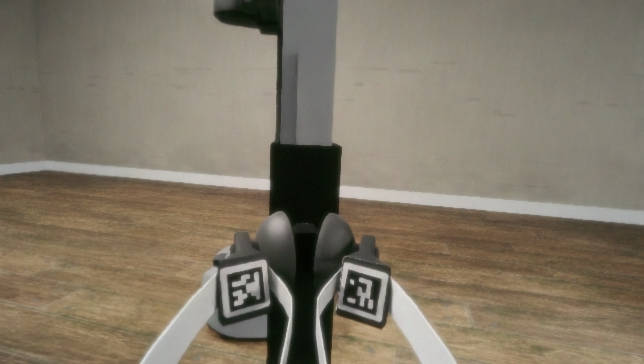

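Request:
execute_actions([
  {"r1":{"joints":{"gripper_m":0.045}},"r2":{"joints":{"lift_m":0.64,"wrist_pitch_rad":0.005}}},
], cameras=[])

Request:
execute_actions([
  {"r1":{"joints":{"arm_m":0.468}},"r2":{"joints":{"lift_m":0.64,"wrist_pitch_rad":0.0}}},
], cameras=[])

Request:
execute_actions([
  {"r1":{"joints":{"gripper_m":-0.04}},"r2":{"joints":{"lift_m":0.664}}},
], cameras=[])

Request:
execute_actions([
  {"r1":{"joints":{"arm_m":0.449}}},
], cameras=["r1_wrist_camera","r1_head_camera"])

Request:
execute_actions([
  {"r2":{"joints":{"lift_m":0.656}}},
], cameras=[])

Scene clock: 217.77 s.
r1.base_odometry: x=-1.868 y=-1.886 heading=+1.044 (m, m, rad; r1's odometry frame)
r1.turned_by_wheels: +0.000 (rad since the last result)
r1.turned_by_imu: +0.001 (rad since the last result)
r1.base_tilt: forward=+0.5 right=-0.5 (deg)
r1.lidar_m: 2.77 1.61 1.42 1.42 1.66 2.94 1.94 3.89 3.38 0.88 3.97 3.76
r1.head_depth_mm: 2846 3086 2542 1980 1631 1384 1197 / 2885 3156 2551 2012 1630 1384 1214 / 2989 3197 1013 1933 1716 1352 1207 / 2967 1215 1031 1867 1629 1382 1206 / 3098 3301 2516 1957 1629 1377 1203 / 3283 3502 2522 1982 1640 1380 1207 / 3402 3525 2530 1970 1619 1391 1208
r1.base_status: not commanded
r1.joint_positions: lift_m=+0.384 arm_m=+0.445 wrist_yaw_rad=+0.000 wrist_pitch_rad=-0.018 wrist_roll_rad=+0.013 gripper_m=+0.045 head_pan_rad=-1.577 head_tilt_rad=-0.693
r1.joint_status: all done
r1.motor_effort: left_wheel=-1(1) right_wheel=+1(1) lift_m=+44(44) arm_m=-7(10) wrist_yaw_rad=+1(1) wrist_pitch_rad=+8(8) wrist_roll_rad=+1(1) gripper_m=+1(79) head_pan_rad=+3(2) head_tilt_rad=-3(4) (%)
r1.hand_pose: x=-0.0213 y=-0.8462 z=+0.4937 quat_wxyz=(+0.703, +0.007, -0.711, -0.007) (m; r1's base frame)
r1.wrist_depth_mm: - - - 197 - - - / - - - 200 - - - / - - - 205 - - - / - - - 201 - - - / - - - 202 - - - / - - - 211 - - - / 905 893 896 218 931 - -
r2.base_odometry: x=-0.368 y=+0.475 heading=+2.870 (m, m, rad; r2's odometry frame)
r2.turned_by_wheels: +0.000 (rad since the last result)
r2.turned_by_imu: +0.001 (rad since the last result)
r2.base_tilt: forward=-0.4 right=-0.9 (deg)
r2.lidar_m: 3.15 1.95 1.75 1.76 2.12 3.24 3.24 3.32 2.97 0.73 3.60 2.25
r2.head_depth_mm: 2595 2644 2102 1712 1455 1274 1134 / 2702 2631 2076 1726 1467 - - / 2766 2403 2110 - 1456 1264 1131 / 1616 733 1206 1617 1407 1263 1130 / 2959 2497 1970 1693 1443 1260 1119 / 3063 2563 2040 1686 1437 1251 1117 / 3131 2561 2034 1682 1429 1255 1105
r2.base_status: not commanded
r2.joint_positions: lift_m=+0.640 arm_m=+0.350 wrist_yaw_rad=+0.001 wrist_pitch_rad=-0.085 wrist_roll_rad=-0.005 gripper_m=-0.023 head_pan_rad=-1.563 head_tilt_rad=-0.889
r2.joint_status: wrist_pitch_rad off_target (ended at -0.085, target +0.005); the others done
r2.on_its_own: wrist_pitch_rad is at rest, and its effort (+34) is outside its rest range (-20 to +32)
r2.motor_effort: left_wheel=+0(1) right_wheel=-1(1) lift_m=+18(25) arm_m=+5(5) wrist_yaw_rad=-2(2) wrist_pitch_rad=+34(44) wrist_roll_rad=+0(0) gripper_m=-18(19) head_pan_rad=-2(2) head_tilt_rad=-5(6) (%)
r2.hand_pose: x=-0.0213 y=-0.7479 z=+0.7332 quat_wxyz=(+0.709, +0.031, -0.704, -0.030) (m; r2's base frame)
r2.wrist_depth_mm: - - - 137 - - - / - - - 141 - - - / - - - 147 - - - / - - - 153 - - - / - - - 157 - - - / - - - 163 - - - / - - - 173 - - -
pictures: none
No camera images: the call's "cameras" was empty. Leave "cameras" out to get every camera's image.

Scene clock: 218.87 s.
r1.base_odometry: x=-1.868 y=-1.886 heading=+1.044 (m, m, rad; r1's odometry frame)
r1.turned_by_wheels: +0.000 (rad since the last result)
r1.turned_by_imu: +0.000 (rad since the last result)
r1.base_tilt: forward=+0.5 right=-0.6 (deg)
r1.lidar_m: 2.76 1.61 1.42 1.42 1.66 2.94 1.92 3.90 3.38 0.88 3.94 3.75
r1.head_depth_mm: 2826 3080 2517 1992 1623 1379 1209 / 2914 3164 2530 1995 1636 1384 1199 / 3002 3155 1013 1927 1714 1391 1205 / 2989 1216 1036 1871 1625 1383 1198 / 3144 3308 2541 1924 1639 1388 1199 / 3316 3536 2489 1972 1626 1389 1207 / 3412 3517 2519 1984 1635 1382 1205
r1.base_status: not commanded
r1.joint_positions: lift_m=+0.384 arm_m=+0.468 wrist_yaw_rad=+0.000 wrist_pitch_rad=-0.018 wrist_roll_rad=+0.013 gripper_m=+0.045 head_pan_rad=-1.577 head_tilt_rad=-0.693
r1.joint_status: all done
r1.motor_effort: left_wheel=-1(1) right_wheel=+1(1) lift_m=+44(44) arm_m=+7(11) wrist_yaw_rad=+1(2) wrist_pitch_rad=+8(8) wrist_roll_rad=+1(0) gripper_m=+0(1) head_pan_rad=+2(3) head_tilt_rad=-2(4) (%)
r1.hand_pose: x=-0.0213 y=-0.8683 z=+0.4936 quat_wxyz=(+0.703, +0.007, -0.711, -0.007) (m; r1's base frame)
r1.wrist_depth_mm: - - - 174 - - - / - - - 179 - - - / - - - 181 - - - / - - - 178 - - - / - - - 181 - - - / - - - 186 - - - / 927 926 845 191 954 953 -
r2.base_odometry: x=-0.368 y=+0.475 heading=+2.870 (m, m, rad; r2's odometry frame)
r2.turned_by_wheels: +0.000 (rad since the last result)
r2.turned_by_imu: +0.000 (rad since the last result)
r2.base_tilt: forward=-0.5 right=-0.9 (deg)
r2.lidar_m: 3.15 1.96 1.75 1.76 2.12 3.23 3.27 3.31 2.96 0.73 3.61 2.24
r2.head_depth_mm: 2609 2646 2092 1710 1462 1276 1136 / 2677 2614 2056 1731 1474 - - / 2802 2434 2123 - 1447 1260 1132 / 1609 734 1210 1619 1408 1262 1129 / 2941 2493 1977 1703 1441 1256 1115 / 3044 2569 2023 1681 1433 1255 1112 / 3124 2548 2032 1690 1429 1256 1113
r2.base_status: not commanded
r2.joint_positions: lift_m=+0.640 arm_m=+0.350 wrist_yaw_rad=+0.001 wrist_pitch_rad=-0.085 wrist_roll_rad=-0.005 gripper_m=-0.023 head_pan_rad=-1.563 head_tilt_rad=-0.889
r2.joint_status: wrist_pitch_rad off_target (ended at -0.085, target +0.000); the others done
r2.on_its_own: wrist_pitch_rad is at rest, and its effort (+33) is outside its rest range (-20 to +32)
r2.motor_effort: left_wheel=+1(0) right_wheel=-1(1) lift_m=+19(16) arm_m=+5(5) wrist_yaw_rad=-2(2) wrist_pitch_rad=+33(34) wrist_roll_rad=+0(0) gripper_m=-19(19) head_pan_rad=-3(3) head_tilt_rad=-5(6) (%)
r2.hand_pose: x=-0.0213 y=-0.7479 z=+0.7332 quat_wxyz=(+0.709, +0.031, -0.704, -0.030) (m; r2's base frame)
r2.wrist_depth_mm: - - - 136 - - - / - - - 142 - - - / - - - 147 - - - / - - - 152 - - - / - - - 158 - - - / - - - 164 - - - / - - - 172 - - -
pictures: none
No camera images: the call's "cameras" was empty. Leave "cameras" out to get every camera's image.

Scene clock: 220.20 s.
r1.base_odometry: x=-1.868 y=-1.886 heading=+1.044 (m, m, rad; r1's odometry frame)
r1.turned_by_wheels: +0.000 (rad since the last result)
r1.turned_by_imu: +0.000 (rad since the last result)
r1.base_tilt: forward=+0.5 right=-0.7 (deg)
r1.lidar_m: 2.76 1.60 1.42 1.42 1.65 2.94 1.93 3.88 3.38 0.89 3.95 3.75
r1.head_depth_mm: 2835 3084 2556 1983 1630 1378 1194 / 2963 3129 2563 1982 1638 1385 1202 / 3040 3167 2296 1931 1712 1380 1205 / 2894 1175 1966 1868 1616 1377 1202 / 3184 3473 2548 1920 1629 1385 1205 / 3329 3523 2522 1977 1626 1390 1209 / 3477 3467 2553 1997 1624 1383 1209
r1.base_status: not commanded
r1.joint_positions: lift_m=+0.384 arm_m=+0.468 wrist_yaw_rad=+0.005 wrist_pitch_rad=-0.020 wrist_roll_rad=+0.013 gripper_m=-0.039 head_pan_rad=-1.577 head_tilt_rad=-0.693
r1.joint_status: all done
r1.motor_effort: left_wheel=-3(2) right_wheel=+5(5) lift_m=+44(44) arm_m=+7(6) wrist_yaw_rad=-2(3) wrist_pitch_rad=+9(8) wrist_roll_rad=+1(1) gripper_m=-23(97) head_pan_rad=+3(3) head_tilt_rad=-4(4) (%)
r1.hand_pose: x=-0.0203 y=-0.8683 z=+0.4932 quat_wxyz=(+0.703, +0.009, -0.711, -0.006) (m; r1's base frame)
r1.wrist_depth_mm: - - - 174 - - - / - - - 177 - - - / - - - 180 - - - / - - - 180 - - - / - - - 181 - - - / - - - 168 - - - / 886 889 900 193 936 989 -
r2.base_odometry: x=-0.368 y=+0.475 heading=+2.870 (m, m, rad; r2's odometry frame)
r2.turned_by_wheels: +0.000 (rad since the last result)
r2.turned_by_imu: +0.000 (rad since the last result)
r2.base_tilt: forward=-0.4 right=-0.7 (deg)
r2.lidar_m: 3.14 1.96 1.75 1.76 2.12 3.22 3.24 3.33 2.95 0.73 3.59 2.25
r2.head_depth_mm: 2597 2608 2062 1704 1462 1276 1134 / 2702 2621 2079 1758 - - - / 2761 2399 2131 1616 1453 1264 1133 / 1618 729 1203 1613 1400 1257 1124 / 2912 2577 1970 1691 1449 1260 1114 / 3050 2550 2033 1688 1436 1257 1114 / 3129 2569 2023 1675 1438 1257 1109
r2.base_status: not commanded
r2.joint_positions: lift_m=+0.663 arm_m=+0.350 wrist_yaw_rad=+0.001 wrist_pitch_rad=-0.156 wrist_roll_rad=-0.005 gripper_m=-0.023 head_pan_rad=-1.563 head_tilt_rad=-0.889
r2.joint_status: all done
r2.on_its_own: wrist_pitch_rad is at rest, and its effort (+60) is outside its rest range (-20 to +32)
r2.motor_effort: left_wheel=+0(0) right_wheel=-1(1) lift_m=+34(36) arm_m=+2(5) wrist_yaw_rad=-1(1) wrist_pitch_rad=+60(61) wrist_roll_rad=+0(0) gripper_m=-19(19) head_pan_rad=-4(2) head_tilt_rad=-5(4) (%)
r2.hand_pose: x=-0.0213 y=-0.7442 z=+0.7383 quat_wxyz=(+0.707, +0.056, -0.703, -0.055) (m; r2's base frame)
r2.wrist_depth_mm: - - - 132 - - - / - - - 138 - - - / - - - 144 - - - / - - - 152 - - - / - - - 160 - - - / - - - 169 - - - / - - - 181 - - -
pictures: none
No camera images: the call's "cameras" was empty. Leave "cameras" out to get every camera's image.

Scene clock: 221.47 s.
r1.base_odometry: x=-1.868 y=-1.886 heading=+1.044 (m, m, rad; r1's odometry frame)
r1.turned_by_wheels: +0.000 (rad since the last result)
r1.turned_by_imu: +0.000 (rad since the last result)
r1.base_tilt: forward=+0.4 right=-0.6 (deg)
r1.lidar_m: 2.76 1.60 1.42 1.42 1.66 2.95 1.93 3.88 3.37 0.88 3.96 3.76
r1.head_depth_mm: 2834 3159 2519 1975 1625 1388 1201 / 2934 3131 2522 1993 1628 1398 1221 / 3026 3149 2259 1929 1734 1353 1201 / 2937 1173 1984 1867 1640 1377 1204 / 3124 3377 2519 1930 1626 1388 1206 / 3289 3493 2526 1990 1631 1385 1207 / 3423 3500 2556 1965 1640 1378 1208
r1.base_status: not commanded
r1.joint_positions: lift_m=+0.384 arm_m=+0.450 wrist_yaw_rad=+0.001 wrist_pitch_rad=-0.016 wrist_roll_rad=+0.013 gripper_m=-0.033 head_pan_rad=-1.577 head_tilt_rad=-0.693
r1.joint_status: all done
r1.on_its_own: gripper_m is held at -0.034, not at your -0.040, by its stall guard, which is not easing now
r1.motor_effort: left_wheel=-1(3) right_wheel=+1(5) lift_m=+44(44) arm_m=-13(26) wrist_yaw_rad=+0(3) wrist_pitch_rad=+7(8) wrist_roll_rad=+1(1) gripper_m=-20(24) head_pan_rad=+3(3) head_tilt_rad=-4(4) (%)
r1.hand_pose: x=-0.0213 y=-0.8506 z=+0.4942 quat_wxyz=(+0.703, +0.006, -0.711, -0.006) (m; r1's base frame)
r1.wrist_depth_mm: - - - 193 - - - / - - - 195 - - - / - - - 198 - - - / - - - 197 - - - / - - - 199 - - - / - - - 205 - - - / 916 920 883 214 937 969 -
r2.base_odometry: x=-0.368 y=+0.475 heading=+2.870 (m, m, rad; r2's odometry frame)
r2.turned_by_wheels: +0.000 (rad since the last result)
r2.turned_by_imu: +0.000 (rad since the last result)
r2.base_tilt: forward=-0.5 right=-0.9 (deg)
r2.lidar_m: 3.12 1.96 1.75 1.76 2.12 3.24 3.24 3.32 2.97 0.73 3.59 2.25
r2.head_depth_mm: 2594 2620 2064 1720 1460 1268 1136 / 2693 2599 2057 1751 - - - / 2765 2429 2138 1620 1445 1263 1129 / 1614 726 1219 1607 1406 1259 1127 / 2935 2482 1989 1689 1443 1258 1121 / 3009 2552 2038 1683 1442 1254 1120 / 3115 2542 2026 1684 1431 1248 1113
r2.base_status: not commanded
r2.joint_positions: lift_m=+0.663 arm_m=+0.350 wrist_yaw_rad=+0.001 wrist_pitch_rad=-0.135 wrist_roll_rad=-0.005 gripper_m=-0.023 head_pan_rad=-1.563 head_tilt_rad=-0.889
r2.joint_status: not commanded
r2.on_its_own: wrist_pitch_rad is at rest, and its effort (+52) is outside its rest range (-20 to +32)
r2.motor_effort: left_wheel=+1(1) right_wheel=-1(1) lift_m=+32(35) arm_m=+2(3) wrist_yaw_rad=-1(2) wrist_pitch_rad=+52(60) wrist_roll_rad=+0(0) gripper_m=-19(19) head_pan_rad=-3(4) head_tilt_rad=-6(5) (%)
r2.hand_pose: x=-0.0213 y=-0.7454 z=+0.7436 quat_wxyz=(+0.708, +0.048, -0.703, -0.048) (m; r2's base frame)
r2.wrist_depth_mm: - - - 133 - - - / - - - 138 - - - / - - - 144 - - - / - - - 152 - - - / - - - 159 - - - / - - - 167 - - - / - - - 178 - - -
pictures: r1_head_camera (sideways: a quarter turn clockwise sets it upright), r1_wrist_camera
Images, in order (width x height): r1_head_camera 896x504, r1_wrist_camera 644x364.

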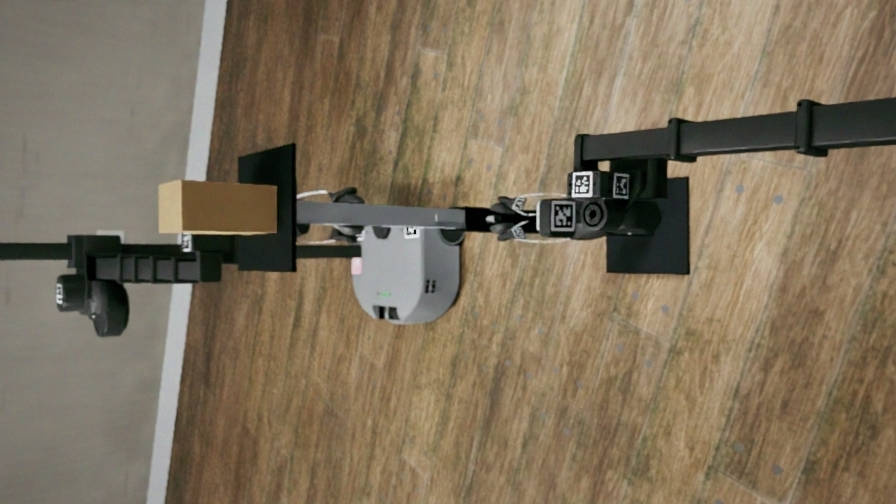

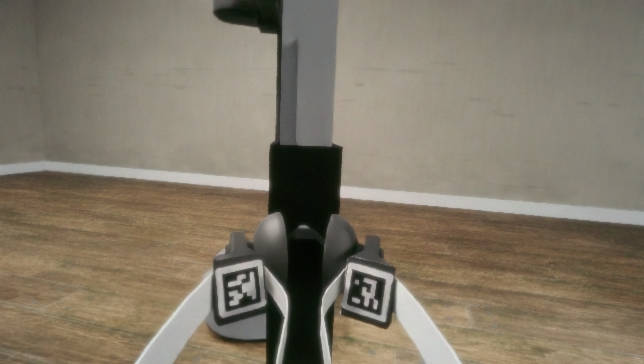

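Scene clock: 222.17 s.
r1.base_odometry: x=-1.868 y=-1.886 heading=+1.044 (m, m, rad; r1's odometry frame)
r1.turned_by_wheels: +0.000 (rad since the last result)
r1.turned_by_imu: +0.000 (rad since the last result)
r1.base_tilt: forward=+0.5 right=-0.7 (deg)
r1.lidar_m: 2.76 1.60 1.42 1.42 1.66 2.94 1.93 3.91 3.39 0.89 3.93 3.75
r1.head_depth_mm: 2887 3128 2548 1980 1622 1380 1205 / 2927 3104 2527 1971 1631 1384 1214 / 3029 3198 2236 1930 1705 1359 1204 / 2929 1214 1997 1866 1617 1380 1209 / 3098 3453 2543 1910 1626 1384 1201 / 3290 3505 2508 1987 1622 1374 1212 / 3390 3480 2511 2001 1639 1377 1205
r1.base_status: not commanded
r1.joint_positions: lift_m=+0.384 arm_m=+0.450 wrist_yaw_rad=+0.001 wrist_pitch_rad=-0.016 wrist_roll_rad=+0.013 gripper_m=-0.033 head_pan_rad=-1.577 head_tilt_rad=-0.693
r1.joint_status: not commanded
r1.on_its_own: gripper_m is held at -0.034, not at your -0.040, by its stall guard, which is not easing now
r1.motor_effort: left_wheel=-1(1) right_wheel=+0(1) lift_m=+43(45) arm_m=-13(13) wrist_yaw_rad=+0(1) wrist_pitch_rad=+7(7) wrist_roll_rad=+1(0) gripper_m=-19(19) head_pan_rad=+3(3) head_tilt_rad=-3(3) (%)
r1.hand_pose: x=-0.0213 y=-0.8506 z=+0.4942 quat_wxyz=(+0.703, +0.006, -0.711, -0.006) (m; r1's base frame)
r1.wrist_depth_mm: - - - 190 - - - / - - - 195 - - - / - - - 199 - - - / - - - 196 - - - / - - - 198 - - - / - - - 206 - - - / 866 912 905 215 962 - -
r2.base_odometry: x=-0.368 y=+0.475 heading=+2.870 (m, m, rad; r2's odometry frame)
r2.turned_by_wheels: +0.000 (rad since the last result)
r2.turned_by_imu: +0.000 (rad since the last result)
r2.base_tilt: forward=-0.4 right=-0.9 (deg)
r2.lidar_m: 3.15 1.95 1.75 1.76 2.12 3.23 3.24 3.31 2.97 0.73 3.62 2.24
r2.head_depth_mm: 2594 2639 2081 1723 1467 1268 1136 / 2711 2624 2085 1731 1478 - - / 2774 2424 2099 1614 1449 1262 1129 / 1615 727 1241 1609 1407 1258 1126 / 2960 2483 1973 1684 1446 1250 1114 / 3036 2579 2041 1684 1442 1257 1110 / 3110 2559 2025 1683 1445 1249 1114
r2.base_status: not commanded
r2.joint_positions: lift_m=+0.656 arm_m=+0.350 wrist_yaw_rad=+0.001 wrist_pitch_rad=-0.119 wrist_roll_rad=-0.005 gripper_m=-0.023 head_pan_rad=-1.563 head_tilt_rad=-0.889
r2.joint_status: all done
r2.on_its_own: wrist_pitch_rad is at rest, and its effort (+46) is outside its rest range (-20 to +32)
r2.motor_effort: left_wheel=+0(1) right_wheel=-2(1) lift_m=+21(27) arm_m=+2(2) wrist_yaw_rad=-1(2) wrist_pitch_rad=+46(52) wrist_roll_rad=+0(0) gripper_m=-19(18) head_pan_rad=-3(2) head_tilt_rad=-6(5) (%)
r2.hand_pose: x=-0.0213 y=-0.7464 z=+0.7405 quat_wxyz=(+0.708, +0.043, -0.704, -0.042) (m; r2's base frame)
r2.wrist_depth_mm: - - - 134 - - - / - - - 139 - - - / - - - 146 - - - / - - - 152 - - - / - - - 158 - - - / - - - 166 - - - / - - - 176 - - -
pictures: none
No camera images: the call's "cameras" was empty. Leave "cameras" out to get every camera's image.


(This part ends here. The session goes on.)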